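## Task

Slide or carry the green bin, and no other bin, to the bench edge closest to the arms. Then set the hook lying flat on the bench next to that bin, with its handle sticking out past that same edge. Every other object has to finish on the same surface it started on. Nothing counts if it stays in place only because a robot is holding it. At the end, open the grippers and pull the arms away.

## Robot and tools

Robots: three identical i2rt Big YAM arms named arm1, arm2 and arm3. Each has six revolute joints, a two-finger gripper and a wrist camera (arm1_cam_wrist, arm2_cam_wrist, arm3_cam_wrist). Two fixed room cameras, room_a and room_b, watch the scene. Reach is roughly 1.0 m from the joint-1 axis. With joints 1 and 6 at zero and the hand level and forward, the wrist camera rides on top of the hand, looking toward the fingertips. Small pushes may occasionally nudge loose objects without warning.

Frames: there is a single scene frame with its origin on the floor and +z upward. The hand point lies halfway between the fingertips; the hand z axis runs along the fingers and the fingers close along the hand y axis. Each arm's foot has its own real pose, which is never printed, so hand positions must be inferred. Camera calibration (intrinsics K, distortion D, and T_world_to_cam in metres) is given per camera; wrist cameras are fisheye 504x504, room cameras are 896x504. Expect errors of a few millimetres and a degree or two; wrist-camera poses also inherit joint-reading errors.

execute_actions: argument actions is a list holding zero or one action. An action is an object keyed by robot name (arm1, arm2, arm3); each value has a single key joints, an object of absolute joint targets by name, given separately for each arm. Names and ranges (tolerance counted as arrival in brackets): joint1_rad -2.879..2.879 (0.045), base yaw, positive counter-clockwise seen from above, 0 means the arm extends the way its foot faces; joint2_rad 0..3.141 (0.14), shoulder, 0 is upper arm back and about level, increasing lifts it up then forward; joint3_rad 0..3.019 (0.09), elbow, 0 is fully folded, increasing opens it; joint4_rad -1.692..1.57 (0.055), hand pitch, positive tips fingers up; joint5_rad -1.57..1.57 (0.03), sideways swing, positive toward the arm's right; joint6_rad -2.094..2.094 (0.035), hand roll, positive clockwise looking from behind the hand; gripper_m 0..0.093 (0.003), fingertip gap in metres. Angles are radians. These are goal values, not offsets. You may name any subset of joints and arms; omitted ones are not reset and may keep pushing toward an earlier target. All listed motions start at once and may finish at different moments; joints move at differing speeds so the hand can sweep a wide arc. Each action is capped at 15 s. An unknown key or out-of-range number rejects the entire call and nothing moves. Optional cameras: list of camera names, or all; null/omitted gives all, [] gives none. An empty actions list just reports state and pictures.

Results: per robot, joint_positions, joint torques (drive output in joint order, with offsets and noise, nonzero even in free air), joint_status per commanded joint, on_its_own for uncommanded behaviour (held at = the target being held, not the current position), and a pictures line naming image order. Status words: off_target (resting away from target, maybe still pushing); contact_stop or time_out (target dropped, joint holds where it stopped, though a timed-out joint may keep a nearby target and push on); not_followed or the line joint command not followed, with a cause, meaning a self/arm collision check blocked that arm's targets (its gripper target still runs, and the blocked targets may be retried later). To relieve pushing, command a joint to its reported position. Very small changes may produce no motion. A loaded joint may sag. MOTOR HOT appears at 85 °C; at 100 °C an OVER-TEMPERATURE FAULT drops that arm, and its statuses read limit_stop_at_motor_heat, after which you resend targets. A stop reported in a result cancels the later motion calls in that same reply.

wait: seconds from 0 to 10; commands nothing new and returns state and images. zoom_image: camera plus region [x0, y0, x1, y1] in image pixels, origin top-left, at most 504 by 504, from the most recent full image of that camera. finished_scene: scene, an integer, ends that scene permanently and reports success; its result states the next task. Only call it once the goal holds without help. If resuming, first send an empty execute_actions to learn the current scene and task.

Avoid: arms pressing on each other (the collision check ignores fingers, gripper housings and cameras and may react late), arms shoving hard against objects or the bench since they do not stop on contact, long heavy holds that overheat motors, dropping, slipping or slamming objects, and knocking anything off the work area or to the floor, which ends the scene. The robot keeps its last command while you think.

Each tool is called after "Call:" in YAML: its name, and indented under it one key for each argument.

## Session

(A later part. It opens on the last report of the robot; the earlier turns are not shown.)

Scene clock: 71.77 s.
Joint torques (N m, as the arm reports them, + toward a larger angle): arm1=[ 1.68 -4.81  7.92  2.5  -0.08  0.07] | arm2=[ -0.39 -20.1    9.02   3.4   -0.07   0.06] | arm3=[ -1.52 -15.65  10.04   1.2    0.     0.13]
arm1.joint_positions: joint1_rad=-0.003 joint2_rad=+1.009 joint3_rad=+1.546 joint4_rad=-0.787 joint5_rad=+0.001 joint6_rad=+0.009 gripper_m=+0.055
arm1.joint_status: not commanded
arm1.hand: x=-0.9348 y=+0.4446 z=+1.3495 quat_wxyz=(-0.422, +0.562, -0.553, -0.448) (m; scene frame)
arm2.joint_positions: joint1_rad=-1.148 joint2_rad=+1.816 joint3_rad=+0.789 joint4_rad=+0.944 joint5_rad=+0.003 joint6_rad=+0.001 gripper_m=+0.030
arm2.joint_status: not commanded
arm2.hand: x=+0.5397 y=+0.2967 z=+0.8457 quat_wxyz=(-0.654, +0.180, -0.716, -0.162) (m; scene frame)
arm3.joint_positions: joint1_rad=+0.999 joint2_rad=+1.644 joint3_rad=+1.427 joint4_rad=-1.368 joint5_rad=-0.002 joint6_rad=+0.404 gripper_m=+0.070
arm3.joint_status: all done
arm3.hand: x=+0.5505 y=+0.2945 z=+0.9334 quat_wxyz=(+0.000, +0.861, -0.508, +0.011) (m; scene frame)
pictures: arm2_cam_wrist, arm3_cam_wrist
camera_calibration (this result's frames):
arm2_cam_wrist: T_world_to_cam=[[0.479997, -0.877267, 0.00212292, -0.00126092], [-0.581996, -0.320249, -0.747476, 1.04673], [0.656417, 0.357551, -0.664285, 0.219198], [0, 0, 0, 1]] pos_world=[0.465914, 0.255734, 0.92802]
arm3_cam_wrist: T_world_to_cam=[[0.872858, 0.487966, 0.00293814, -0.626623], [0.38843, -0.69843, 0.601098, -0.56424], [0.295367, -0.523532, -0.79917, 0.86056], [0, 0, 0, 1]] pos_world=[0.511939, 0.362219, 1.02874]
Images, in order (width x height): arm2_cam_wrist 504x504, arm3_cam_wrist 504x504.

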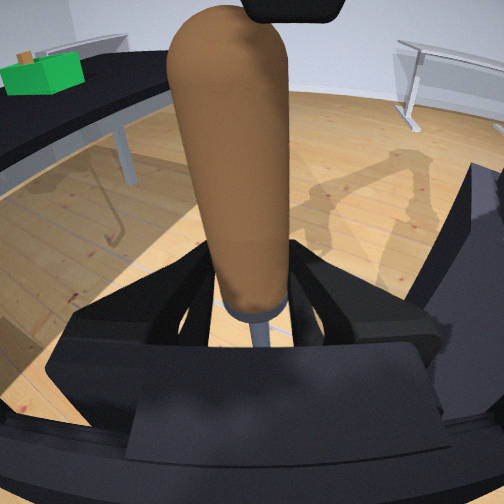

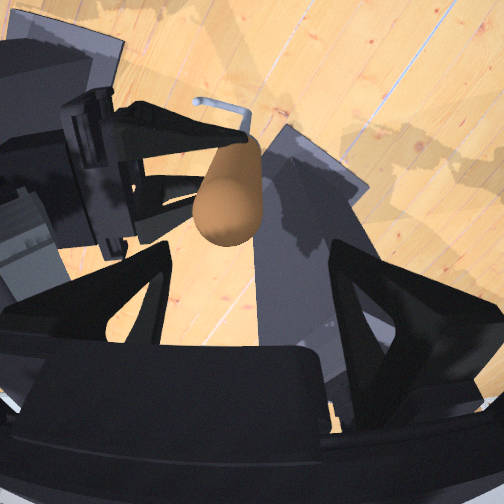

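Call:
execute_actions:
  actions:
    - {"arm3":{"joints":{"joint4_rad":-1.26}}}
  cameras: ["arm3_cam_wrist"]

Call:
execute_actions:
  actions:
    - {"arm3":{"joints":{"joint3_rad":1.33,"joint4_rad":-1.13,"gripper_m":0.055}}}
  cameras: ["arm2_cam_wrist","arm3_cam_wrist"]

Scene clock: 75.73 s.
Joint torques (N m, as the arm reports them, + toward a larger angle): arm1=[ 1.69 -4.9   7.91  2.5  -0.08  0.07] | arm2=[ -0.86 -19.67   9.04   3.43  -0.09   0.06] | arm3=[ -1.46 -16.11  10.08   1.44   0.     0.12]
arm1.joint_positions: joint1_rad=-0.003 joint2_rad=+1.009 joint3_rad=+1.546 joint4_rad=-0.787 joint5_rad=+0.001 joint6_rad=+0.009 gripper_m=+0.055
arm1.joint_status: not commanded
arm1.hand: x=-0.9348 y=+0.4446 z=+1.3495 quat_wxyz=(-0.422, +0.562, -0.553, -0.448) (m; scene frame)
arm2.joint_positions: joint1_rad=-1.148 joint2_rad=+1.816 joint3_rad=+0.789 joint4_rad=+0.944 joint5_rad=+0.003 joint6_rad=+0.001 gripper_m=+0.030
arm2.joint_status: not commanded
arm2.hand: x=+0.5397 y=+0.2967 z=+0.8457 quat_wxyz=(-0.654, +0.180, -0.716, -0.162) (m; scene frame)
arm3.joint_positions: joint1_rad=+0.999 joint2_rad=+1.644 joint3_rad=+1.427 joint4_rad=-1.271 joint5_rad=-0.002 joint6_rad=+0.404 gripper_m=+0.070
arm3.joint_status: all done
arm3.hand: x=+0.5316 y=+0.3092 z=+0.9340 quat_wxyz=(-0.006, +0.861, -0.508, -0.037) (m; scene frame)
pictures: arm3_cam_wrist
camera_calibration (this result's frames):
arm3_cam_wrist: T_world_to_cam=[[0.871414, 0.489312, -0.0348175, -0.581713], [0.432066, -0.73198, 0.526806, -0.490474], [0.232286, -0.474109, -0.849272, 0.939373], [0, 0, 0, 1]] pos_world=[0.500627, 0.370988, 1.03591]
Images, in order (width x height): arm3_cam_wrist 504x504.

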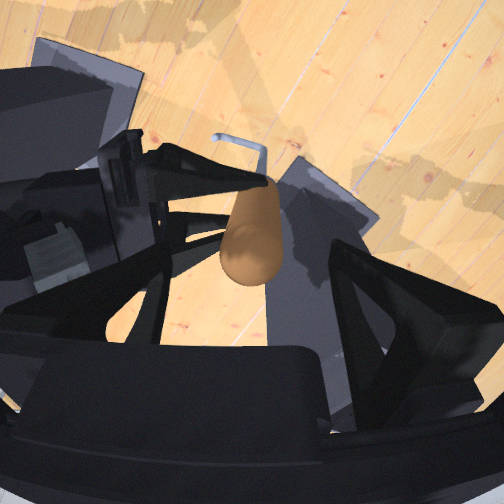

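Scene clock: 76.63 s.
Joint torques (N m, as the arm reports them, + toward a larger angle): arm1=[ 1.68 -4.87  7.9   2.51 -0.09  0.07] | arm2=[ -0.88 -19.83   9.05   3.44  -0.05   0.03] | arm3=[ -1.65 -15.08   9.05   1.56   0.04   0.13]
arm1.joint_positions: joint1_rad=-0.003 joint2_rad=+1.009 joint3_rad=+1.546 joint4_rad=-0.787 joint5_rad=+0.001 joint6_rad=+0.009 gripper_m=+0.055
arm1.joint_status: not commanded
arm1.hand: x=-0.9348 y=+0.4446 z=+1.3495 quat_wxyz=(-0.422, +0.562, -0.553, -0.448) (m; scene frame)
arm2.joint_positions: joint1_rad=-1.148 joint2_rad=+1.816 joint3_rad=+0.789 joint4_rad=+0.944 joint5_rad=+0.003 joint6_rad=+0.001 gripper_m=+0.030
arm2.joint_status: not commanded
arm2.hand: x=+0.5397 y=+0.2967 z=+0.8457 quat_wxyz=(-0.654, +0.180, -0.716, -0.162) (m; scene frame)
arm3.joint_positions: joint1_rad=+0.999 joint2_rad=+1.636 joint3_rad=+1.318 joint4_rad=-1.141 joint5_rad=-0.002 joint6_rad=+0.404 gripper_m=+0.055
arm3.joint_status: all done
arm3.hand: x=+0.5368 y=+0.3054 z=+0.8985 quat_wxyz=(-0.008, +0.860, -0.507, -0.052) (m; scene frame)
pictures: arm2_cam_wrist, arm3_cam_wrist
camera_calibration (this result's frames):
arm2_cam_wrist: T_world_to_cam=[[0.479997, -0.877267, 0.00212292, -0.00126092], [-0.581996, -0.320249, -0.747476, 1.04673], [0.656417, 0.357551, -0.664285, 0.219198], [0, 0, 0, 1]] pos_world=[0.465914, 0.255734, 0.92802]
arm3_cam_wrist: T_world_to_cam=[[0.870409, 0.49016, -0.0461619, -0.575091], [0.444103, -0.741218, 0.503357, -0.459296], [0.21251, -0.458627, -0.862844, 0.92428], [0, 0, 0, 1]] pos_world=[0.508121, 0.365349, 1.00215]
Images, in order (width x height): arm2_cam_wrist 504x504, arm3_cam_wrist 504x504.

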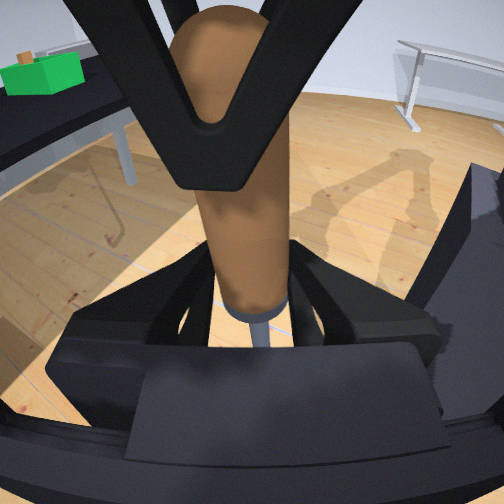

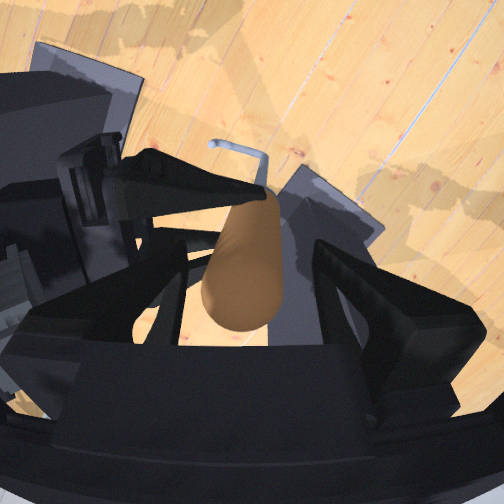

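Call:
execute_actions:
  actions:
    - {"arm3":{"joints":{"gripper_m":0}}}
  cameras: ["arm2_cam_wrist","arm3_cam_wrist"]

Scene clock: 79.43 s.
Joint torques (N m, as the arm reports them, + toward a larger angle): arm1=[ 1.67 -4.87  7.89  2.49 -0.09  0.07] | arm2=[ -0.34 -19.82   9.12   3.4   -0.05   0.03] | arm3=[ -1.76 -15.36   9.18   1.42   0.17   0.13]
arm1.joint_positions: joint1_rad=-0.003 joint2_rad=+1.009 joint3_rad=+1.546 joint4_rad=-0.787 joint5_rad=+0.001 joint6_rad=+0.009 gripper_m=+0.055
arm1.joint_status: not commanded
arm1.hand: x=-0.9348 y=+0.4446 z=+1.3495 quat_wxyz=(-0.422, +0.562, -0.553, -0.448) (m; scene frame)
arm2.joint_positions: joint1_rad=-1.148 joint2_rad=+1.815 joint3_rad=+0.789 joint4_rad=+0.944 joint5_rad=+0.002 joint6_rad=+0.001 gripper_m=+0.030
arm2.joint_status: not commanded
arm2.hand: x=+0.5397 y=+0.2967 z=+0.8461 quat_wxyz=(-0.655, +0.180, -0.716, -0.162) (m; scene frame)
arm3.joint_positions: joint1_rad=+1.000 joint2_rad=+1.636 joint3_rad=+1.318 joint4_rad=-1.138 joint5_rad=-0.005 joint6_rad=+0.405 gripper_m=+0.030
arm3.joint_status: gripper_m off_target (ended at +0.030, target +0.000)
arm3.hand: x=+0.5358 y=+0.3051 z=+0.8985 quat_wxyz=(-0.007, +0.860, -0.507, -0.053) (m; scene frame)
pictures: arm2_cam_wrist, arm3_cam_wrist
camera_calibration (this result's frames):
arm2_cam_wrist: T_world_to_cam=[[0.480333, -0.877084, 0.00209766, -0.00140884], [-0.581132, -0.320046, -0.748235, 1.04717], [0.656936, 0.358183, -0.66343, 0.218269], [0, 0, 0, 1]] pos_world=[0.465832, 0.255726, 0.928339]
arm3_cam_wrist: T_world_to_cam=[[0.870188, 0.490114, -0.0506157, -0.569956], [0.446237, -0.740368, 0.50272, -0.459968], [0.208916, -0.460047, -0.862966, 0.926853], [0, 0, 0, 1]] pos_world=[0.50759, 0.365193, 1.00223]
Images, in order (width x height): arm2_cam_wrist 504x504, arm3_cam_wrist 504x504.

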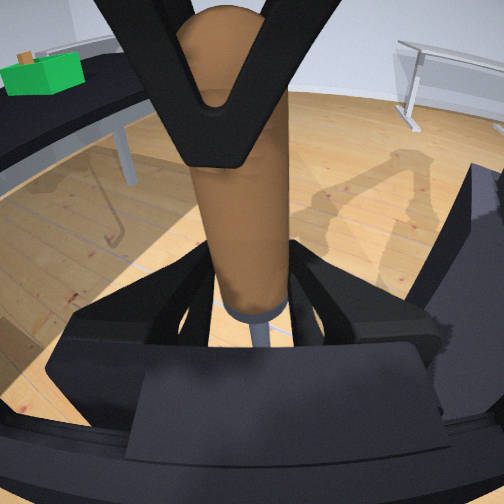

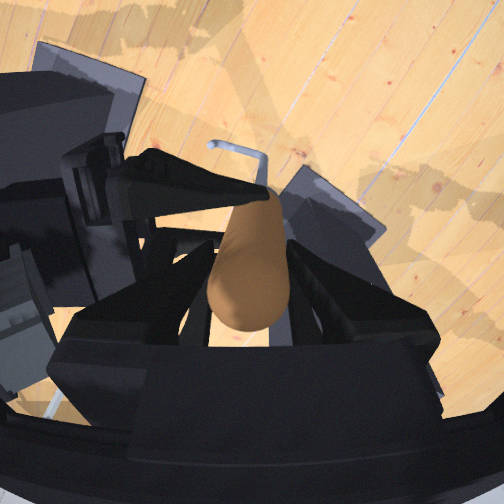

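Call:
execute_actions:
  actions:
    - {"arm2":{"joints":{"gripper_m":0.093}}}
  cameras: []

Call:
execute_actions:
  actions:
    - {"arm3":{"joints":{"joint1_rad":0.84,"joint2_rad":1.45}}}
  cameras: []

Call:
execute_actions:
  actions:
    - {"arm3":{"joints":{"joint1_rad":0.06,"joint2_rad":0.8,"joint3_rad":1.1,"joint6_rad":-1.57}},"arm2":{"joints":{"joint1_rad":-0.45,"joint2_rad":1.0,"joint3_rad":1.4,"joint4_rad":-0.5,"joint5_rad":0.7}}}
  cameras: []

Call:
execute_actions:
  actions:
    - {"arm3":{"joints":{"joint2_rad":1.2,"joint3_rad":1.2,"joint4_rad":0.1}}}
  cameras: []

Call:
execute_actions:
  actions:
    - {"arm3":{"joints":{"joint2_rad":2.05,"joint3_rad":1.86,"joint4_rad":0.15}}}
  cameras: ["arm3_cam_wrist","arm2_cam_wrist","room_a"]

Scene clock: 88.53 s.
Joint torques (N m, as the arm reports them, + toward a larger angle): arm1=[ 1.66 -4.92  7.9   2.48 -0.09  0.07] | arm2=[ -0.84 -16.65   9.27   2.38  -0.08   0.04] | arm3=[ -1.8  -15.44   9.5    1.37   0.06   0.13]
arm1.joint_positions: joint1_rad=-0.003 joint2_rad=+1.009 joint3_rad=+1.546 joint4_rad=-0.787 joint5_rad=+0.001 joint6_rad=+0.009 gripper_m=+0.055
arm1.joint_status: not commanded
arm1.hand: x=-0.9348 y=+0.4446 z=+1.3495 quat_wxyz=(-0.422, +0.562, -0.553, -0.448) (m; scene frame)
arm2.joint_positions: joint1_rad=-1.148 joint2_rad=+1.784 joint3_rad=+0.789 joint4_rad=+0.966 joint5_rad=+0.002 joint6_rad=+0.001 gripper_m=+0.093
arm2.joint_status: all done
arm2.hand: x=+0.5396 y=+0.2968 z=+0.8701 quat_wxyz=(-0.673, +0.176, -0.699, -0.167) (m; scene frame)
arm3.joint_positions: joint1_rad=+1.000 joint2_rad=+1.636 joint3_rad=+1.313 joint4_rad=-1.138 joint5_rad=-0.002 joint6_rad=+0.405 gripper_m=+0.030
arm3.joint_status: not commanded
arm3.hand: x=+0.5377 y=+0.3043 z=+0.8964 quat_wxyz=(-0.008, +0.860, -0.507, -0.050) (m; scene frame)
pictures: none
No camera images: the call's "cameras" was empty. Leave "cameras" out to get every camera's image.

Scene clock: 89.63 s.
Joint torques (N m, as the arm reports them, + toward a larger angle): arm1=[ 1.69 -4.87  7.89  2.51 -0.09  0.07] | arm2=[ -0.65 -17.4    9.35   2.38  -0.05   0.07] | arm3=[ -0.57 -12.7   11.01   1.68  -0.11   0.12]
arm1.joint_positions: joint1_rad=-0.003 joint2_rad=+1.009 joint3_rad=+1.546 joint4_rad=-0.787 joint5_rad=+0.001 joint6_rad=+0.009 gripper_m=+0.055
arm1.joint_status: not commanded
arm1.hand: x=-0.9348 y=+0.4446 z=+1.3495 quat_wxyz=(-0.422, +0.562, -0.553, -0.448) (m; scene frame)
arm2.joint_positions: joint1_rad=-1.148 joint2_rad=+1.784 joint3_rad=+0.789 joint4_rad=+0.966 joint5_rad=+0.002 joint6_rad=+0.001 gripper_m=+0.093
arm2.joint_status: not commanded
arm2.hand: x=+0.5396 y=+0.2968 z=+0.8701 quat_wxyz=(-0.673, +0.176, -0.699, -0.167) (m; scene frame)
arm3.joint_positions: joint1_rad=+0.832 joint2_rad=+1.467 joint3_rad=+1.300 joint4_rad=-1.138 joint5_rad=+0.002 joint6_rad=+0.405 gripper_m=+0.030
arm3.joint_status: all done
arm3.hand: x=+0.6029 y=+0.3579 z=+0.9721 quat_wxyz=(-0.031, +0.809, -0.574, -0.125) (m; scene frame)
pictures: none
No camera images: the call's "cameras" was empty. Leave "cameras" out to get every camera's image.

Scene clock: 92.00 s.
Joint torques (N m, as the arm reports them, + toward a larger angle): arm1=[ 1.74 -4.91  7.89  2.51 -0.08  0.07] | arm2=[-0.01 -8.02 12.52  1.28  0.24  0.04] | arm3=[-2.18 -3.66 12.27  2.79 -0.04 -0.28]
arm1.joint_positions: joint1_rad=-0.003 joint2_rad=+1.009 joint3_rad=+1.546 joint4_rad=-0.787 joint5_rad=+0.001 joint6_rad=+0.009 gripper_m=+0.055
arm1.joint_status: not commanded
arm1.hand: x=-0.9348 y=+0.4446 z=+1.3495 quat_wxyz=(-0.422, +0.562, -0.553, -0.448) (m; scene frame)
arm2.joint_positions: joint1_rad=-0.459 joint2_rad=+1.012 joint3_rad=+1.388 joint4_rad=-0.495 joint5_rad=+0.698 joint6_rad=+0.001 gripper_m=+0.093
arm2.joint_status: all done
arm2.hand: x=+0.2625 y=+0.3705 z=+1.3156 quat_wxyz=(-0.658, +0.205, -0.713, -0.133) (m; scene frame)
arm3.joint_positions: joint1_rad=+0.067 joint2_rad=+0.812 joint3_rad=+1.059 joint4_rad=-1.148 joint5_rad=-0.003 joint6_rad=-1.543 gripper_m=+0.030
arm3.joint_status: all done
arm3.hand: x=+0.9407 y=+0.3288 z=+1.1145 quat_wxyz=(-0.329, +0.944, -0.022, +0.002) (m; scene frame)
pictures: none
No camera images: the call's "cameras" was empty. Leave "cameras" out to get every camera's image.

Scene clock: 95.20 s.
Joint torques (N m, as the arm reports them, + toward a larger angle): arm1=[ 1.75 -4.91  7.9   2.5  -0.08  0.07] | arm2=[-0.41 -7.97 12.55  1.38  0.22  0.06] | arm3=[ -2.23 -13.89  15.47   4.93   0.06  -0.24]
arm1.joint_positions: joint1_rad=-0.003 joint2_rad=+1.009 joint3_rad=+1.546 joint4_rad=-0.787 joint5_rad=+0.001 joint6_rad=+0.009 gripper_m=+0.055
arm1.joint_status: not commanded
arm1.hand: x=-0.9348 y=+0.4446 z=+1.3495 quat_wxyz=(-0.422, +0.562, -0.553, -0.448) (m; scene frame)
arm2.joint_positions: joint1_rad=-0.459 joint2_rad=+1.012 joint3_rad=+1.388 joint4_rad=-0.495 joint5_rad=+0.698 joint6_rad=+0.001 gripper_m=+0.093
arm2.joint_status: not commanded
arm2.hand: x=+0.2625 y=+0.3705 z=+1.3156 quat_wxyz=(-0.658, +0.205, -0.713, -0.133) (m; scene frame)
arm3.joint_positions: joint1_rad=+0.067 joint2_rad=+1.256 joint3_rad=+1.123 joint4_rad=+0.042 joint5_rad=-0.003 joint6_rad=-1.544 gripper_m=+0.030
arm3.joint_status: joint4_rad time_out (moved +1.190 of +1.248); the others done
arm3.on_its_own: joint4_rad reads +0.042 and still pushes toward +0.100 since a time_out
arm3.hand: x=+0.9462 y=+0.5879 z=+1.2002 quat_wxyz=(-0.674, +0.738, -0.015, +0.001) (m; scene frame)
pictures: none
No camera images: the call's "cameras" was empty. Leave "cameras" out to get every camera's image.

not run: a stop came earlier in this reply.

Call:
execute_actions:
  actions:
    - {"arm3":{"joints":{"joint2_rad":2.05,"joint3_rad":1.84,"joint4_rad":0.09}}}
  cameras: ["arm3_cam_wrist","arm2_cam_wrist","room_a"]

Scene clock: 100.60 s.
Joint torques (N m, as the arm reports them, + toward a larger angle): arm1=[ 1.77 -4.93  7.92  2.5  -0.08  0.07] | arm2=[-0.25 -7.89 12.58  1.25  0.21  0.05] | arm3=[ -2.19 -27.21  16.21   3.75  -0.05  -0.03]
arm1.joint_positions: joint1_rad=-0.003 joint2_rad=+1.009 joint3_rad=+1.546 joint4_rad=-0.787 joint5_rad=+0.001 joint6_rad=+0.009 gripper_m=+0.055
arm1.joint_status: not commanded
arm1.hand: x=-0.9348 y=+0.4446 z=+1.3495 quat_wxyz=(-0.422, +0.562, -0.553, -0.448) (m; scene frame)
arm2.joint_positions: joint1_rad=-0.459 joint2_rad=+1.012 joint3_rad=+1.388 joint4_rad=-0.495 joint5_rad=+0.698 joint6_rad=+0.001 gripper_m=+0.093
arm2.joint_status: not commanded
arm2.hand: x=+0.2625 y=+0.3705 z=+1.3156 quat_wxyz=(-0.658, +0.205, -0.713, -0.133) (m; scene frame)
arm3.joint_positions: joint1_rad=+0.065 joint2_rad=+2.132 joint3_rad=+1.746 joint4_rad=+0.060 joint5_rad=-0.002 joint6_rad=-1.562 gripper_m=+0.030
arm3.joint_status: joint3_rad time_out (moved +0.623 of +0.717); the others done
arm3.on_its_own: joint3_rad reads +1.746 and still pushes toward +1.840 since a time_out
arm3.hand: x=+0.9564 y=+0.8627 z=+0.9536 quat_wxyz=(-0.583, +0.813, -0.011, +0.008) (m; scene frame)
pictures: arm2_cam_wrist, arm3_cam_wrist, room_a
camera_calibration (this result's frames):
arm2_cam_wrist: T_world_to_cam=[[0.4765, -0.8757, 0.0780842, 0.0959501], [-0.562009, -0.371697, -0.73891, 1.26286], [0.676087, 0.308207, -0.669265, 0.706627], [0, 0, 0, 1]] pos_world=[0.186277, 0.335637, 1.39857]
arm3_cam_wrist: T_world_to_cam=[[0.00363269, 0.328461, 0.94451, -1.18716], [0.795275, -0.573554, 0.196399, -0.448123], [0.606237, 0.750433, -0.263301, -0.85302], [0, 0, 0, 1]] pos_world=[0.877826, 0.773048, 0.984694]
Images, in order (width x height): arm2_cam_wrist 504x504, arm3_cam_wrist 504x504, room_a 896x504.

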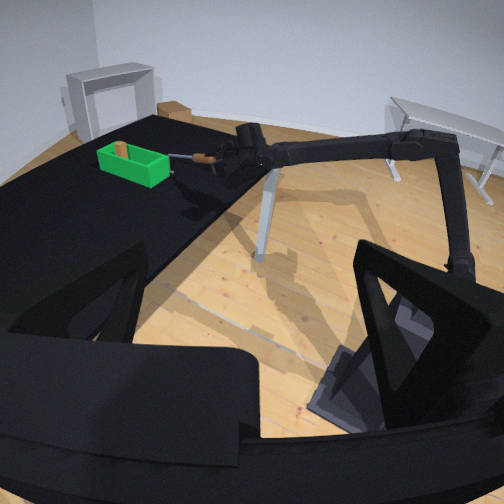

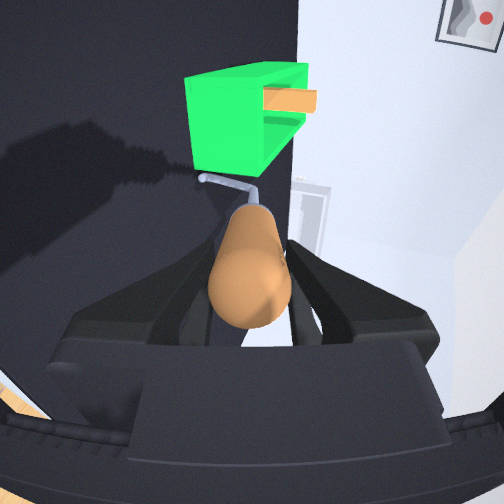

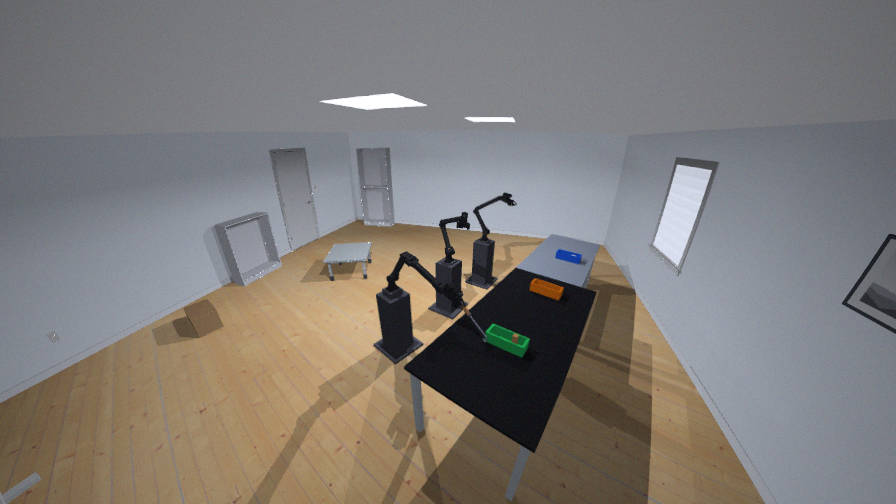

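Call:
execute_actions:
  actions:
    - {"arm3":{"joints":{"joint2_rad":1.95,"joint3_rad":1.82,"joint4_rad":0.2}}}
  cameras: []

Call:
execute_actions:
  actions:
    - {"arm3":{"joints":{"joint1_rad":0.0,"joint5_rad":-0.4,"joint2_rad":2.03,"joint3_rad":1.95,"joint4_rad":0.1}}}
  cameras: ["arm3_cam_wrist","arm2_cam_wrist","room_a","room_b"]

Call:
zoom_image:
  camera: "room_b"
  region: [480, 110, 640, 210]

Scene clock: 107.43 s.
Joint torques (N m, as the arm reports them, + toward a larger angle): arm1=[ 1.65 -4.97  7.91  2.5  -0.09  0.07] | arm2=[-0.66 -7.85 12.61  1.37  0.22  0.04] | arm3=[ -2.45 -24.52  14.94   4.65  -0.05  -0.04]
arm1.joint_positions: joint1_rad=-0.003 joint2_rad=+1.009 joint3_rad=+1.546 joint4_rad=-0.787 joint5_rad=+0.001 joint6_rad=+0.009 gripper_m=+0.055
arm1.joint_status: not commanded
arm1.hand: x=-0.9348 y=+0.4446 z=+1.3495 quat_wxyz=(-0.422, +0.562, -0.553, -0.448) (m; scene frame)
arm2.joint_positions: joint1_rad=-0.459 joint2_rad=+1.012 joint3_rad=+1.388 joint4_rad=-0.495 joint5_rad=+0.698 joint6_rad=+0.001 gripper_m=+0.093
arm2.joint_status: not commanded
arm2.hand: x=+0.2625 y=+0.3705 z=+1.3156 quat_wxyz=(-0.658, +0.205, -0.713, -0.133) (m; scene frame)
arm3.joint_positions: joint1_rad=+0.065 joint2_rad=+2.005 joint3_rad=+1.746 joint4_rad=+0.153 joint5_rad=-0.002 joint6_rad=-1.562 gripper_m=+0.030
arm3.joint_status: all done
arm3.hand: x=+0.9550 y=+0.8517 z=+1.0825 quat_wxyz=(-0.668, +0.744, -0.009, +0.008) (m; scene frame)
pictures: none
No camera images: the call's "cameras" was empty. Leave "cameras" out to get every camera's image.

Scene clock: 109.80 s.
Joint torques (N m, as the arm reports them, + toward a larger angle): arm1=[ 1.66 -4.89  7.91  2.52 -0.09  0.07] | arm2=[-0.21 -7.67 12.58  1.44  0.2   0.09] | arm3=[ -1.49 -23.47  17.58   3.89  -0.19  -0.03]
arm1.joint_positions: joint1_rad=-0.003 joint2_rad=+1.009 joint3_rad=+1.546 joint4_rad=-0.787 joint5_rad=+0.001 joint6_rad=+0.009 gripper_m=+0.055
arm1.joint_status: not commanded
arm1.hand: x=-0.9348 y=+0.4446 z=+1.3495 quat_wxyz=(-0.422, +0.562, -0.553, -0.448) (m; scene frame)
arm2.joint_positions: joint1_rad=-0.459 joint2_rad=+1.012 joint3_rad=+1.388 joint4_rad=-0.495 joint5_rad=+0.698 joint6_rad=+0.001 gripper_m=+0.093
arm2.joint_status: not commanded
arm2.hand: x=+0.2625 y=+0.3705 z=+1.3156 quat_wxyz=(-0.658, +0.205, -0.713, -0.133) (m; scene frame)
arm3.joint_positions: joint1_rad=-0.004 joint2_rad=+2.064 joint3_rad=+1.841 joint4_rad=+0.067 joint5_rad=-0.399 joint6_rad=-1.562 gripper_m=+0.030
arm3.joint_status: joint3_rad time_out (moved +0.095 of +0.204); the others done
arm3.on_its_own: joint3_rad reads +1.841 and still pushes toward +1.950 since a time_out
arm3.hand: x=+0.9481 y=+0.8609 z=+1.0720 quat_wxyz=(-0.642, +0.751, +0.093, -0.120) (m; scene frame)
pictures: arm2_cam_wrist, arm3_cam_wrist, room_a, room_b
camera_calibration (this result's frames):
arm2_cam_wrist: T_world_to_cam=[[0.4765, -0.8757, 0.0780842, 0.0959501], [-0.562009, -0.371697, -0.73891, 1.26286], [0.676087, 0.308207, -0.669265, 0.706627], [0, 0, 0, 1]] pos_world=[0.186277, 0.335637, 1.39857]
arm3_cam_wrist: T_world_to_cam=[[0.00696623, 0.164724, 0.986315, -1.2054], [0.948949, -0.312141, 0.0454282, -0.674727], [0.315353, 0.935646, -0.158489, -0.811517], [0, 0, 0, 1]] pos_world=[0.904593, 0.747241, 1.09094]
Images, in order (width x height): arm2_cam_wrist 504x504, arm3_cam_wrist 504x504, room_a 896x504, room_b 896x504.

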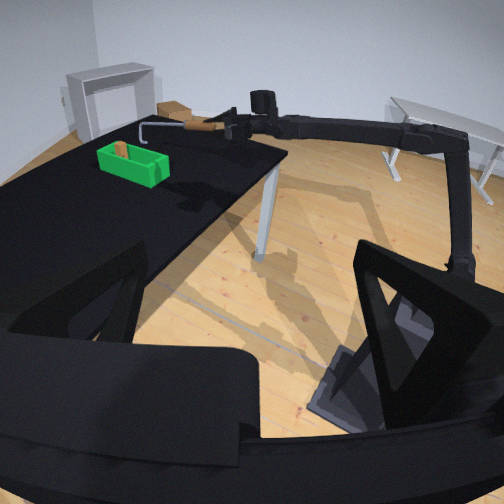

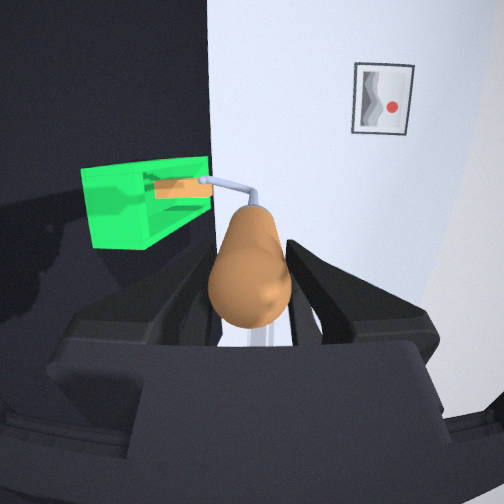

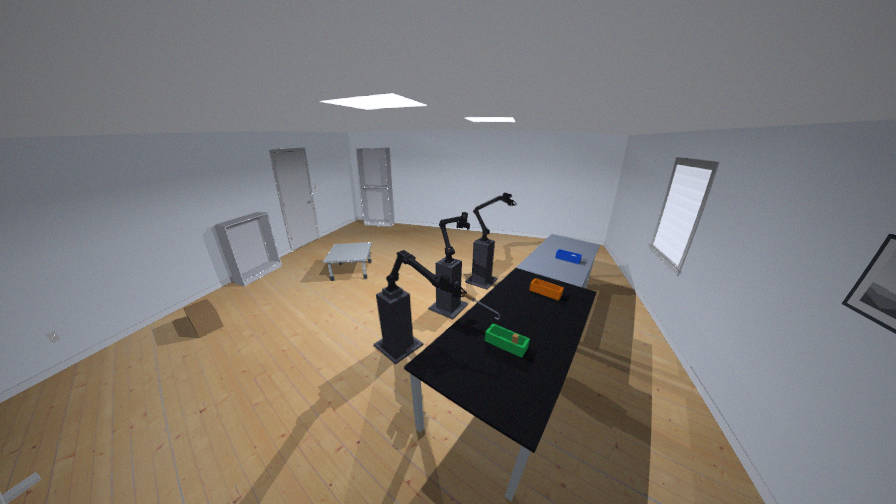

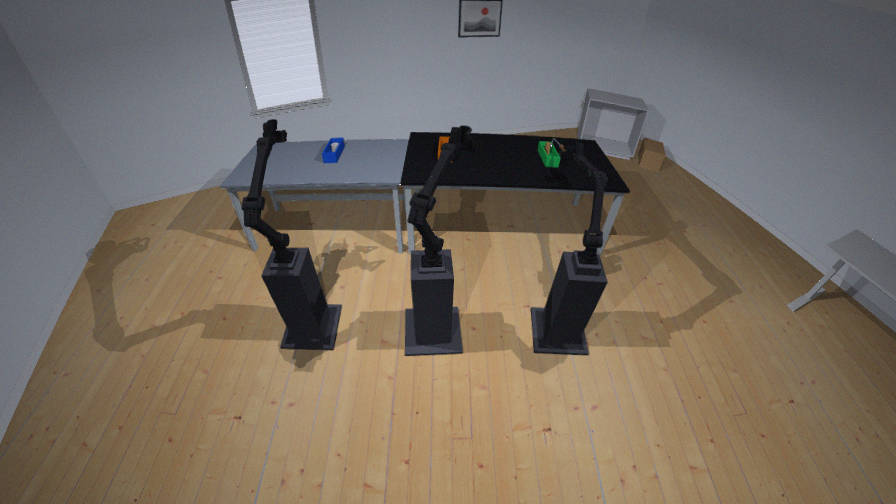

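Region (480, 110, 640, 210) of room_b's 896x504 image, scaled by 3.150, with more detail than that image has; it fills the top 315 rows of this view, and the rest is white.

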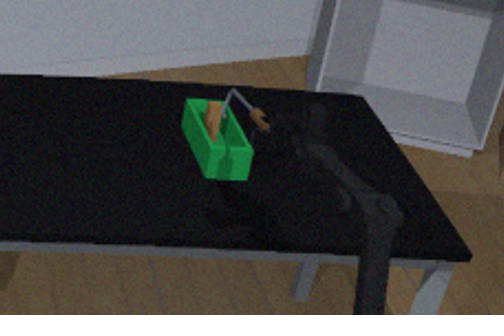

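Call:
execute_actions:
  actions:
    - {"arm3":{"joints":{"joint1_rad":-0.035,"joint6_rad":-1.75,"joint2_rad":2.14,"joint3_rad":2.09,"joint4_rad":0.0}}}
  cameras: ["arm3_cam_wrist"]

Call:
execute_actions:
  actions:
    - {"arm3":{"joints":{"joint2_rad":2.24,"joint3_rad":2.07}}}
  cameras: ["arm3_cam_wrist","arm2_cam_wrist"]

Scene clock: 122.30 s.
Joint torques (N m, as the arm reports them, + toward a larger angle): arm1=[ 1.71 -4.89  7.9   2.49 -0.09  0.07] | arm2=[ 0.01 -7.89 12.59  1.41  0.22  0.04] | arm3=[ -2.29 -25.04  17.2    3.88  -0.2   -0.31]
arm1.joint_positions: joint1_rad=-0.003 joint2_rad=+1.009 joint3_rad=+1.546 joint4_rad=-0.787 joint5_rad=+0.001 joint6_rad=+0.009 gripper_m=+0.055
arm1.joint_status: not commanded
arm1.hand: x=-0.9348 y=+0.4446 z=+1.3495 quat_wxyz=(-0.422, +0.562, -0.553, -0.448) (m; scene frame)
arm2.joint_positions: joint1_rad=-0.459 joint2_rad=+1.012 joint3_rad=+1.388 joint4_rad=-0.495 joint5_rad=+0.698 joint6_rad=+0.001 gripper_m=+0.093
arm2.joint_status: not commanded
arm2.hand: x=+0.2625 y=+0.3705 z=+1.3156 quat_wxyz=(-0.658, +0.205, -0.713, -0.133) (m; scene frame)
arm3.joint_positions: joint1_rad=-0.031 joint2_rad=+2.182 joint3_rad=+1.986 joint4_rad=-0.034 joint5_rad=-0.399 joint6_rad=-1.717 gripper_m=+0.030
arm3.joint_status: joint3_rad time_out (moved +0.145 of +0.249); the others done
arm3.on_its_own: joint3_rad reads +1.986 and still pushes toward +2.090 since a time_out
arm3.hand: x=+0.9758 y=+0.8925 z=+1.0351 quat_wxyz=(-0.623, +0.767, +0.136, -0.070) (m; scene frame)
pictures: arm3_cam_wrist
camera_calibration (this result's frames):
arm3_cam_wrist: T_world_to_cam=[[-0.128179, 0.193121, 0.972766, -1.05389], [0.933197, -0.308555, 0.184222, -0.820958], [0.335729, 0.931396, -0.14067, -0.890191], [0, 0, 0, 1]] pos_world=[0.929892, 0.779338, 1.0512]
Images, in order (width x height): arm3_cam_wrist 504x504.

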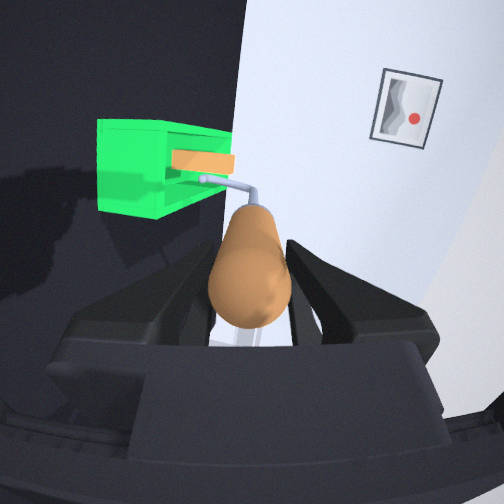

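not run: a stop came earlier in this reply.

Call:
execute_actions:
  actions:
    - {"arm3":{"joints":{"joint1_rad":-0.012,"joint2_rad":2.23,"joint3_rad":2.06}}}
  cameras: ["arm3_cam_wrist","arm2_cam_wrist"]

Scene clock: 127.03 s.
Joint torques (N m, as the arm reports them, + toward a larger angle): arm1=[ 1.61 -4.94  7.91  2.5  -0.09  0.07] | arm2=[-0.14 -7.95 12.61  1.29  0.21  0.05] | arm3=[ -1.11 -26.47  14.86   3.73  -0.23  -0.17]
arm1.joint_positions: joint1_rad=-0.003 joint2_rad=+1.009 joint3_rad=+1.546 joint4_rad=-0.787 joint5_rad=+0.001 joint6_rad=+0.009 gripper_m=+0.055
arm1.joint_status: not commanded
arm1.hand: x=-0.9348 y=+0.4446 z=+1.3495 quat_wxyz=(-0.422, +0.562, -0.553, -0.448) (m; scene frame)
arm2.joint_positions: joint1_rad=-0.459 joint2_rad=+1.012 joint3_rad=+1.388 joint4_rad=-0.495 joint5_rad=+0.698 joint6_rad=+0.001 gripper_m=+0.093
arm2.joint_status: not commanded
arm2.hand: x=+0.2625 y=+0.3705 z=+1.3156 quat_wxyz=(-0.658, +0.205, -0.713, -0.133) (m; scene frame)
arm3.joint_positions: joint1_rad=-0.021 joint2_rad=+2.282 joint3_rad=+1.986 joint4_rad=-0.031 joint5_rad=-0.400 joint6_rad=-1.729 gripper_m=+0.030
arm3.joint_status: all done
arm3.hand: x=+0.9687 y=+0.9029 z=+0.9483 quat_wxyz=(-0.587, +0.794, +0.137, -0.080) (m; scene frame)
pictures: arm2_cam_wrist, arm3_cam_wrist
camera_calibration (this result's frames):
arm2_cam_wrist: T_world_to_cam=[[0.4765, -0.8757, 0.0780842, 0.0959501], [-0.562009, -0.371697, -0.73891, 1.26286], [0.676087, 0.308207, -0.669265, 0.706627], [0, 0, 0, 1]] pos_world=[0.186277, 0.335637, 1.39857]
arm3_cam_wrist: T_world_to_cam=[[-0.131254, 0.279797, 0.951045, -1.02706], [0.936874, -0.278625, 0.211269, -0.851375], [0.324097, 0.918739, -0.225564, -0.806513], [0, 0, 0, 1]] pos_world=[0.924215, 0.791128, 0.974725]
Images, in order (width x height): arm2_cam_wrist 504x504, arm3_cam_wrist 504x504.

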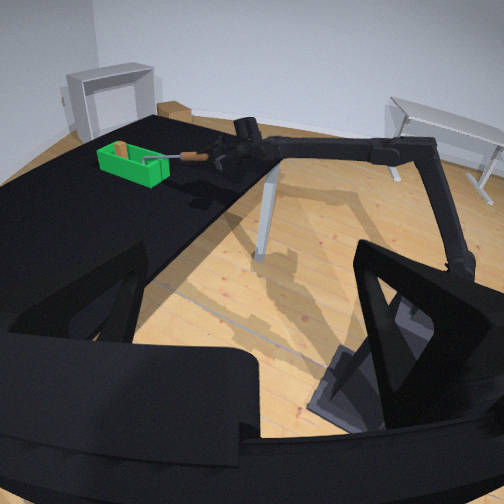

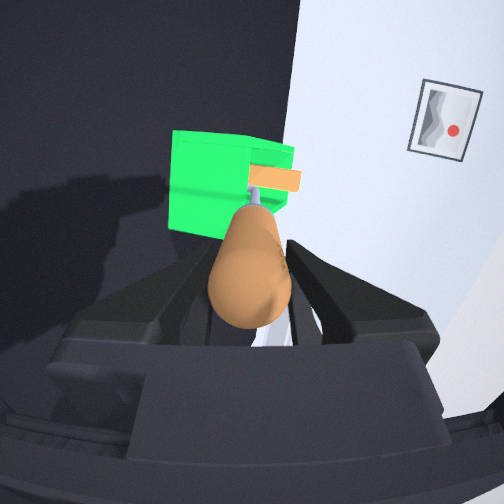

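Call:
execute_actions:
  actions:
    - {"arm3":{"joints":{"joint2_rad":2.16,"joint3_rad":1.81,"joint4_rad":0.08}}}
  cameras: []

Call:
execute_actions:
  actions:
    - {"arm3":{"joints":{"joint2_rad":2.0,"joint3_rad":1.55,"joint4_rad":0.185}}}
  cameras: []

Call:
execute_actions:
  actions:
    - {"arm3":{"joints":{"joint2_rad":1.86,"joint3_rad":1.325,"joint4_rad":0.27}}}
  cameras: ["arm3_cam_wrist","arm2_cam_wrist"]

Scene clock: 134.70 s.
Joint torques (N m, as the arm reports them, + toward a larger angle): arm1=[ 1.66 -4.9   7.9   2.51 -0.09  0.07] | arm2=[-0.53 -7.76 12.67  1.39  0.2   0.08] | arm3=[ -1.03 -24.87   9.     2.71  -0.21   0.  ]
arm1.joint_positions: joint1_rad=-0.003 joint2_rad=+1.009 joint3_rad=+1.546 joint4_rad=-0.787 joint5_rad=+0.001 joint6_rad=+0.009 gripper_m=+0.055
arm1.joint_status: not commanded
arm1.hand: x=-0.9348 y=+0.4446 z=+1.3495 quat_wxyz=(-0.422, +0.562, -0.553, -0.448) (m; scene frame)
arm2.joint_positions: joint1_rad=-0.459 joint2_rad=+1.012 joint3_rad=+1.388 joint4_rad=-0.495 joint5_rad=+0.698 joint6_rad=+0.001 gripper_m=+0.093
arm2.joint_status: not commanded
arm2.hand: x=+0.2625 y=+0.3705 z=+1.3156 quat_wxyz=(-0.658, +0.205, -0.713, -0.133) (m; scene frame)
arm3.joint_positions: joint1_rad=-0.021 joint2_rad=+2.202 joint3_rad=+1.812 joint4_rad=+0.073 joint5_rad=-0.399 joint6_rad=-1.745 gripper_m=+0.030
arm3.joint_status: all done
arm3.hand: x=+0.9653 y=+0.8715 z=+0.9397 quat_wxyz=(-0.591, +0.790, +0.144, -0.074) (m; scene frame)
pictures: none
No camera images: the call's "cameras" was empty. Leave "cameras" out to get every camera's image.

Scene clock: 135.67 s.
Joint torques (N m, as the arm reports them, + toward a larger angle): arm1=[ 1.67 -4.96  7.91  2.5  -0.09  0.07] | arm2=[ 0.08 -7.91 12.64  1.33  0.21  0.08] | arm3=[ -0.74 -22.35   9.09   3.23  -0.3    0.04]
arm1.joint_positions: joint1_rad=-0.003 joint2_rad=+1.009 joint3_rad=+1.546 joint4_rad=-0.787 joint5_rad=+0.001 joint6_rad=+0.009 gripper_m=+0.055
arm1.joint_status: not commanded
arm1.hand: x=-0.9348 y=+0.4446 z=+1.3495 quat_wxyz=(-0.422, +0.562, -0.553, -0.448) (m; scene frame)
arm2.joint_positions: joint1_rad=-0.459 joint2_rad=+1.012 joint3_rad=+1.388 joint4_rad=-0.495 joint5_rad=+0.698 joint6_rad=+0.001 gripper_m=+0.093
arm2.joint_status: not commanded
arm2.hand: x=+0.2625 y=+0.3705 z=+1.3156 quat_wxyz=(-0.658, +0.205, -0.713, -0.133) (m; scene frame)
arm3.joint_positions: joint1_rad=-0.021 joint2_rad=+2.042 joint3_rad=+1.546 joint4_rad=+0.167 joint5_rad=-0.398 joint6_rad=-1.745 gripper_m=+0.030
arm3.joint_status: all done
arm3.hand: x=+0.9585 y=+0.8077 z=+0.9417 quat_wxyz=(-0.587, +0.794, +0.143, -0.075) (m; scene frame)
pictures: none
No camera images: the call's "cameras" was empty. Leave "cameras" out to get every camera's image.

Scene clock: 136.57 s.
Joint torques (N m, as the arm reports them, + toward a larger angle): arm1=[ 1.64 -4.9   7.9   2.5  -0.08  0.07] | arm2=[-0.51 -7.62 12.6   1.44  0.22  0.07] | arm3=[ -0.98 -20.17   8.94   3.42  -0.33   0.  ]
arm1.joint_positions: joint1_rad=-0.003 joint2_rad=+1.009 joint3_rad=+1.546 joint4_rad=-0.787 joint5_rad=+0.001 joint6_rad=+0.009 gripper_m=+0.055
arm1.joint_status: not commanded
arm1.hand: x=-0.9348 y=+0.4446 z=+1.3495 quat_wxyz=(-0.422, +0.562, -0.553, -0.448) (m; scene frame)
arm2.joint_positions: joint1_rad=-0.459 joint2_rad=+1.012 joint3_rad=+1.388 joint4_rad=-0.495 joint5_rad=+0.698 joint6_rad=+0.001 gripper_m=+0.093
arm2.joint_status: not commanded
arm2.hand: x=+0.2625 y=+0.3705 z=+1.3156 quat_wxyz=(-0.658, +0.205, -0.713, -0.133) (m; scene frame)
arm3.joint_positions: joint1_rad=-0.021 joint2_rad=+1.900 joint3_rad=+1.318 joint4_rad=+0.246 joint5_rad=-0.397 joint6_rad=-1.745 gripper_m=+0.030
arm3.joint_status: all done
arm3.hand: x=+0.9515 y=+0.7451 z=+0.9415 quat_wxyz=(-0.584, +0.796, +0.142, -0.075) (m; scene frame)
pictures: arm2_cam_wrist, arm3_cam_wrist
camera_calibration (this result's frames):
arm2_cam_wrist: T_world_to_cam=[[0.4765, -0.8757, 0.0780842, 0.0959501], [-0.562009, -0.371697, -0.73891, 1.26286], [0.676087, 0.308207, -0.669265, 0.706627], [0, 0, 0, 1]] pos_world=[0.186277, 0.335637, 1.39857]
arm3_cam_wrist: T_world_to_cam=[[-0.145556, 0.283774, 0.947779, -0.964934], [0.934473, -0.275186, 0.225906, -0.891881], [0.324921, 0.918556, -0.225124, -0.658565], [0, 0, 0, 1]] pos_world=[0.906968, 0.63332, 0.967767]
Images, in order (width x height): arm2_cam_wrist 504x504, arm3_cam_wrist 504x504.

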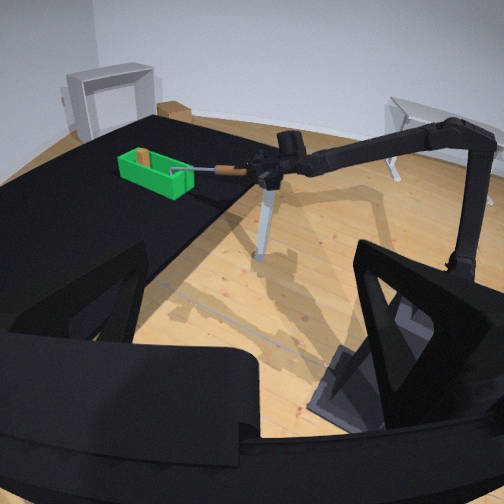

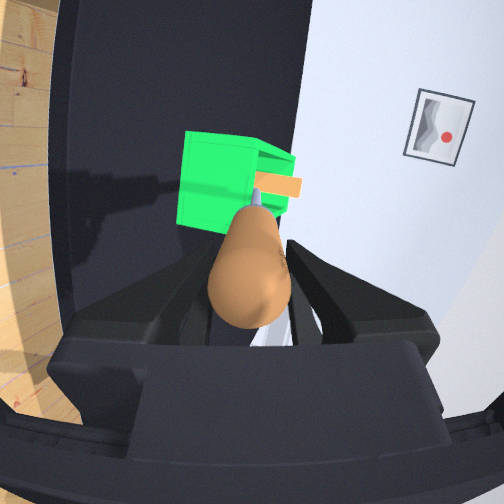

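Call:
execute_actions:
  actions:
    - {"arm3":{"joints":{"joint2_rad":1.72,"joint3_rad":1.10,"joint4_rad":0.355}}}
  cameras: []

Call:
execute_actions:
  actions:
    - {"arm3":{"joints":{"joint2_rad":1.57,"joint3_rad":0.905,"joint4_rad":0.40}}}
  cameras: ["arm3_cam_wrist","arm2_cam_wrist"]

Scene clock: 141.07 s.
Joint torques (N m, as the arm reports them, + toward a larger angle): arm1=[ 1.6  -4.97  7.9   2.5  -0.08  0.07] | arm2=[-0.04 -7.9  12.59  1.39  0.23  0.07] | arm3=[ -0.86 -17.48   8.66   3.53  -0.34   0.01]
arm1.joint_positions: joint1_rad=-0.003 joint2_rad=+1.009 joint3_rad=+1.546 joint4_rad=-0.787 joint5_rad=+0.001 joint6_rad=+0.009 gripper_m=+0.055
arm1.joint_status: not commanded
arm1.hand: x=-0.9348 y=+0.4446 z=+1.3495 quat_wxyz=(-0.422, +0.562, -0.553, -0.448) (m; scene frame)
arm2.joint_positions: joint1_rad=-0.459 joint2_rad=+1.012 joint3_rad=+1.388 joint4_rad=-0.495 joint5_rad=+0.698 joint6_rad=+0.001 gripper_m=+0.093
arm2.joint_status: not commanded
arm2.hand: x=+0.2625 y=+0.3705 z=+1.3156 quat_wxyz=(-0.658, +0.205, -0.713, -0.133) (m; scene frame)
arm3.joint_positions: joint1_rad=-0.021 joint2_rad=+1.756 joint3_rad=+1.091 joint4_rad=+0.328 joint5_rad=-0.397 joint6_rad=-1.745 gripper_m=+0.030
arm3.joint_status: all done
arm3.hand: x=+0.9441 y=+0.6769 z=+0.9389 quat_wxyz=(-0.584, +0.796, +0.142, -0.075) (m; scene frame)
pictures: none
No camera images: the call's "cameras" was empty. Leave "cameras" out to get every camera's image.

Scene clock: 141.93 s.
Joint torques (N m, as the arm reports them, + toward a larger angle): arm1=[ 1.69 -4.93  7.89  2.5  -0.08  0.07] | arm2=[-0.17 -7.73 12.67  1.37  0.21  0.08] | arm3=[ -0.89 -15.04   8.93   3.45  -0.33  -0.01]
arm1.joint_positions: joint1_rad=-0.003 joint2_rad=+1.009 joint3_rad=+1.546 joint4_rad=-0.787 joint5_rad=+0.001 joint6_rad=+0.009 gripper_m=+0.055
arm1.joint_status: not commanded
arm1.hand: x=-0.9348 y=+0.4446 z=+1.3495 quat_wxyz=(-0.422, +0.562, -0.553, -0.448) (m; scene frame)
arm2.joint_positions: joint1_rad=-0.459 joint2_rad=+1.012 joint3_rad=+1.388 joint4_rad=-0.495 joint5_rad=+0.698 joint6_rad=+0.001 gripper_m=+0.093
arm2.joint_status: not commanded
arm2.hand: x=+0.2625 y=+0.3705 z=+1.3156 quat_wxyz=(-0.658, +0.205, -0.713, -0.133) (m; scene frame)
arm3.joint_positions: joint1_rad=-0.021 joint2_rad=+1.605 joint3_rad=+0.888 joint4_rad=+0.375 joint5_rad=-0.397 joint6_rad=-1.745 gripper_m=+0.030
arm3.joint_status: all done
arm3.hand: x=+0.9364 y=+0.6085 z=+0.9389 quat_wxyz=(-0.581, +0.798, +0.142, -0.076) (m; scene frame)
pictures: arm2_cam_wrist, arm3_cam_wrist
camera_calibration (this result's frames):
arm2_cam_wrist: T_world_to_cam=[[0.4765, -0.8757, 0.0780842, 0.0959501], [-0.562009, -0.371697, -0.73891, 1.26286], [0.676087, 0.308207, -0.669265, 0.706627], [0, 0, 0, 1]] pos_world=[0.186277, 0.335637, 1.39857]
arm3_cam_wrist: T_world_to_cam=[[-0.144876, 0.289948, 0.946013, -0.928642], [0.934493, -0.274112, 0.227126, -0.916541], [0.325168, 0.916948, -0.231242, -0.522321], [0, 0, 0, 1]] pos_world=[0.891804, 0.496964, 0.965895]
Images, in order (width x height): arm2_cam_wrist 504x504, arm3_cam_wrist 504x504.

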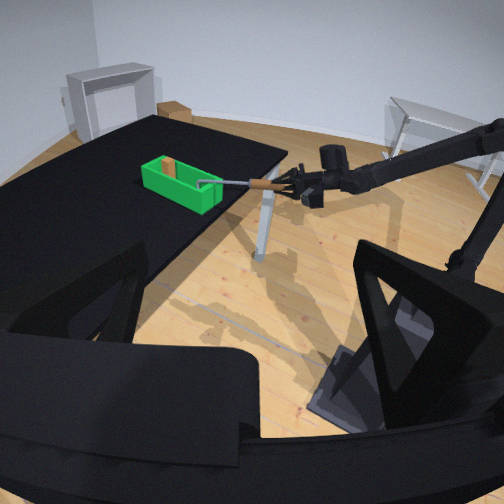

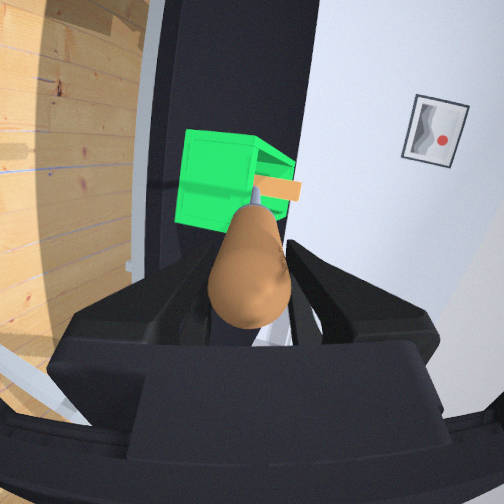

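Call:
execute_actions:
  actions:
    - {"arm3":{"joints":{"joint2_rad":1.49,"joint3_rad":0.81,"joint4_rad":0.41}}}
  cameras: ["arm3_cam_wrist","arm2_cam_wrist"]

Call:
zoom_image:
  camera: "arm2_cam_wrist"
  region: [130, 140, 300, 250]

Scene clock: 147.27 s.
Joint torques (N m, as the arm reports them, + toward a larger angle): arm1=[ 1.7  -4.87  7.89  2.49 -0.09  0.08] | arm2=[-0.42 -7.87 12.56  1.32  0.21  0.04] | arm3=[ -0.82 -14.02   8.8    3.43  -0.34   0.  ]
arm1.joint_positions: joint1_rad=-0.003 joint2_rad=+1.009 joint3_rad=+1.546 joint4_rad=-0.787 joint5_rad=+0.001 joint6_rad=+0.009 gripper_m=+0.055
arm1.joint_status: not commanded
arm1.hand: x=-0.9348 y=+0.4446 z=+1.3495 quat_wxyz=(-0.422, +0.562, -0.553, -0.448) (m; scene frame)
arm2.joint_positions: joint1_rad=-0.459 joint2_rad=+1.012 joint3_rad=+1.388 joint4_rad=-0.495 joint5_rad=+0.698 joint6_rad=+0.001 gripper_m=+0.093
arm2.joint_status: not commanded
arm2.hand: x=+0.2625 y=+0.3705 z=+1.3156 quat_wxyz=(-0.658, +0.205, -0.713, -0.133) (m; scene frame)
arm3.joint_positions: joint1_rad=-0.021 joint2_rad=+1.527 joint3_rad=+0.794 joint4_rad=+0.387 joint5_rad=-0.397 joint6_rad=-1.745 gripper_m=+0.030
arm3.joint_status: all done
arm3.hand: x=+0.9326 y=+0.5748 z=+0.9385 quat_wxyz=(-0.580, +0.799, +0.141, -0.076) (m; scene frame)
pictures: arm2_cam_wrist, arm3_cam_wrist
camera_calibration (this result's frames):
arm2_cam_wrist: T_world_to_cam=[[0.4765, -0.8757, 0.0780842, 0.0959501], [-0.562009, -0.371697, -0.73891, 1.26286], [0.676087, 0.308207, -0.669265, 0.706627], [0, 0, 0, 1]] pos_world=[0.186277, 0.335637, 1.39857]
arm3_cam_wrist: T_world_to_cam=[[-0.144467, 0.293537, 0.944968, -0.920515], [0.93458, -0.27328, 0.227769, -0.923355], [0.3251, 0.916053, -0.234854, -0.486287], [0, 0, 0, 1]] pos_world=[0.888056, 0.463335, 0.965963]
Images, in order (width x height): arm2_cam_wrist 504x504, arm3_cam_wrist 504x504.

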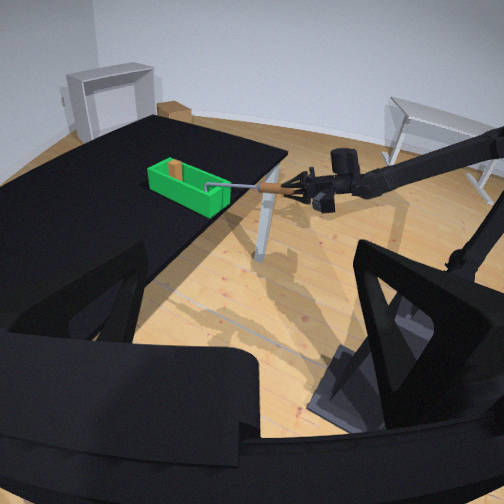

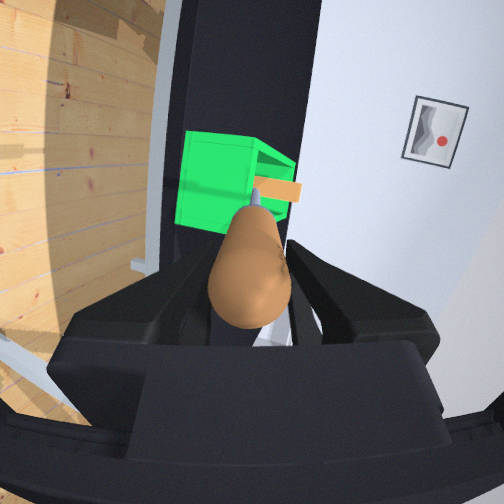

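Region (130, 140, 300, 250) of arm2_cam_wrist's 504x504 image, scaled by 2.965, with more detail than that image has; it fills the top 326 rows of this view, and the rest is white.

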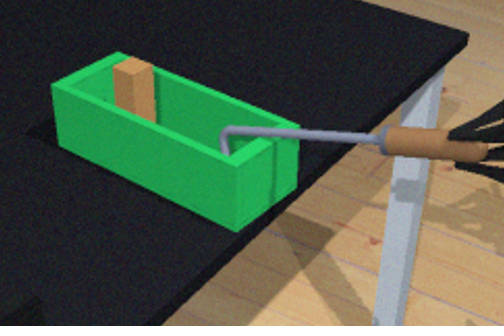

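Call:
execute_actions:
  actions:
    - {"arm3":{"joints":{"joint3_rad":0.92,"joint4_rad":0.72}}}
  cameras: []

Call:
execute_actions:
  actions:
    - {"arm3":{"joints":{"joint1_rad":0.36,"joint5_rad":-0.1,"joint2_rad":1.75,"joint3_rad":1.24,"joint4_rad":0.68}}}
  cameras: ["arm3_cam_wrist"]

Call:
execute_actions:
  actions:
    - {"arm3":{"joints":{"joint5_rad":0.22,"joint6_rad":0,"joint2_rad":1.9,"joint4_rad":0.75}}}
  cameras: ["arm3_cam_wrist","arm2_cam_wrist"]

Scene clock: 155.43 s.
Joint torques (N m, as the arm reports them, + toward a larger angle): arm1=[ 1.73 -4.85  7.9   2.49 -0.08  0.07] | arm2=[-0.08 -7.94 12.61  1.36  0.22  0.06] | arm3=[ -0.95 -14.07  13.32   4.52  -0.17   0.02]
arm1.joint_positions: joint1_rad=-0.003 joint2_rad=+1.009 joint3_rad=+1.546 joint4_rad=-0.787 joint5_rad=+0.001 joint6_rad=+0.009 gripper_m=+0.055
arm1.joint_status: not commanded
arm1.hand: x=-0.9348 y=+0.4446 z=+1.3495 quat_wxyz=(-0.422, +0.562, -0.553, -0.448) (m; scene frame)
arm2.joint_positions: joint1_rad=-0.459 joint2_rad=+1.012 joint3_rad=+1.388 joint4_rad=-0.495 joint5_rad=+0.698 joint6_rad=+0.001 gripper_m=+0.093
arm2.joint_status: not commanded
arm2.hand: x=+0.2625 y=+0.3705 z=+1.3156 quat_wxyz=(-0.658, +0.205, -0.713, -0.133) (m; scene frame)
arm3.joint_positions: joint1_rad=-0.021 joint2_rad=+1.527 joint3_rad=+0.848 joint4_rad=+0.671 joint5_rad=-0.398 joint6_rad=-1.745 gripper_m=+0.030
arm3.joint_status: all done
arm3.hand: x=+0.9347 y=+0.6017 z=+1.0307 quat_wxyz=(-0.702, +0.692, +0.164, -0.038) (m; scene frame)
pictures: none
No camera images: the call's "cameras" was empty. Leave "cameras" out to get every camera's image.

Scene clock: 157.77 s.
Joint torques (N m, as the arm reports them, + toward a larger angle): arm1=[ 1.62 -4.94  7.89  2.49 -0.08  0.07] | arm2=[-0.19 -7.76 12.5   1.41  0.21  0.07] | arm3=[ -2.21 -18.9   15.09   4.18  -0.07   0.01]
arm1.joint_positions: joint1_rad=-0.003 joint2_rad=+1.009 joint3_rad=+1.546 joint4_rad=-0.787 joint5_rad=+0.001 joint6_rad=+0.009 gripper_m=+0.055
arm1.joint_status: not commanded
arm1.hand: x=-0.9348 y=+0.4446 z=+1.3495 quat_wxyz=(-0.422, +0.562, -0.553, -0.448) (m; scene frame)
arm2.joint_positions: joint1_rad=-0.459 joint2_rad=+1.012 joint3_rad=+1.388 joint4_rad=-0.495 joint5_rad=+0.698 joint6_rad=+0.001 gripper_m=+0.093
arm2.joint_status: not commanded
arm2.hand: x=+0.2625 y=+0.3705 z=+1.3156 quat_wxyz=(-0.658, +0.205, -0.713, -0.133) (m; scene frame)
arm3.joint_positions: joint1_rad=+0.363 joint2_rad=+1.796 joint3_rad=+1.147 joint4_rad=+0.645 joint5_rad=-0.100 joint6_rad=-1.745 gripper_m=+0.030
arm3.joint_status: joint3_rad time_out (moved +0.299 of +0.392); the others done
arm3.on_its_own: joint3_rad reads +1.147 and still pushes toward +1.240 since a time_out
arm3.hand: x=+0.7232 y=+0.6860 z=+1.0114 quat_wxyz=(-0.701, +0.683, +0.194, -0.067) (m; scene frame)
pictures: arm3_cam_wrist
camera_calibration (this result's frames):
arm3_cam_wrist: T_world_to_cam=[[-0.178757, -0.05176, 0.982531, -0.828655], [0.953683, -0.254676, 0.160092, -0.671934], [0.241941, 0.96564, 0.0948879, -0.810351], [0, 0, 0, 1]] pos_world=[0.688741, 0.56849, 0.998643]
Images, in order (width x height): arm3_cam_wrist 504x504.

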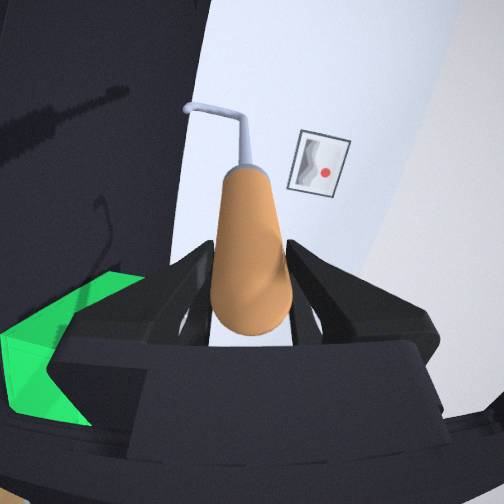

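not run: a stop came earlier in this reply.


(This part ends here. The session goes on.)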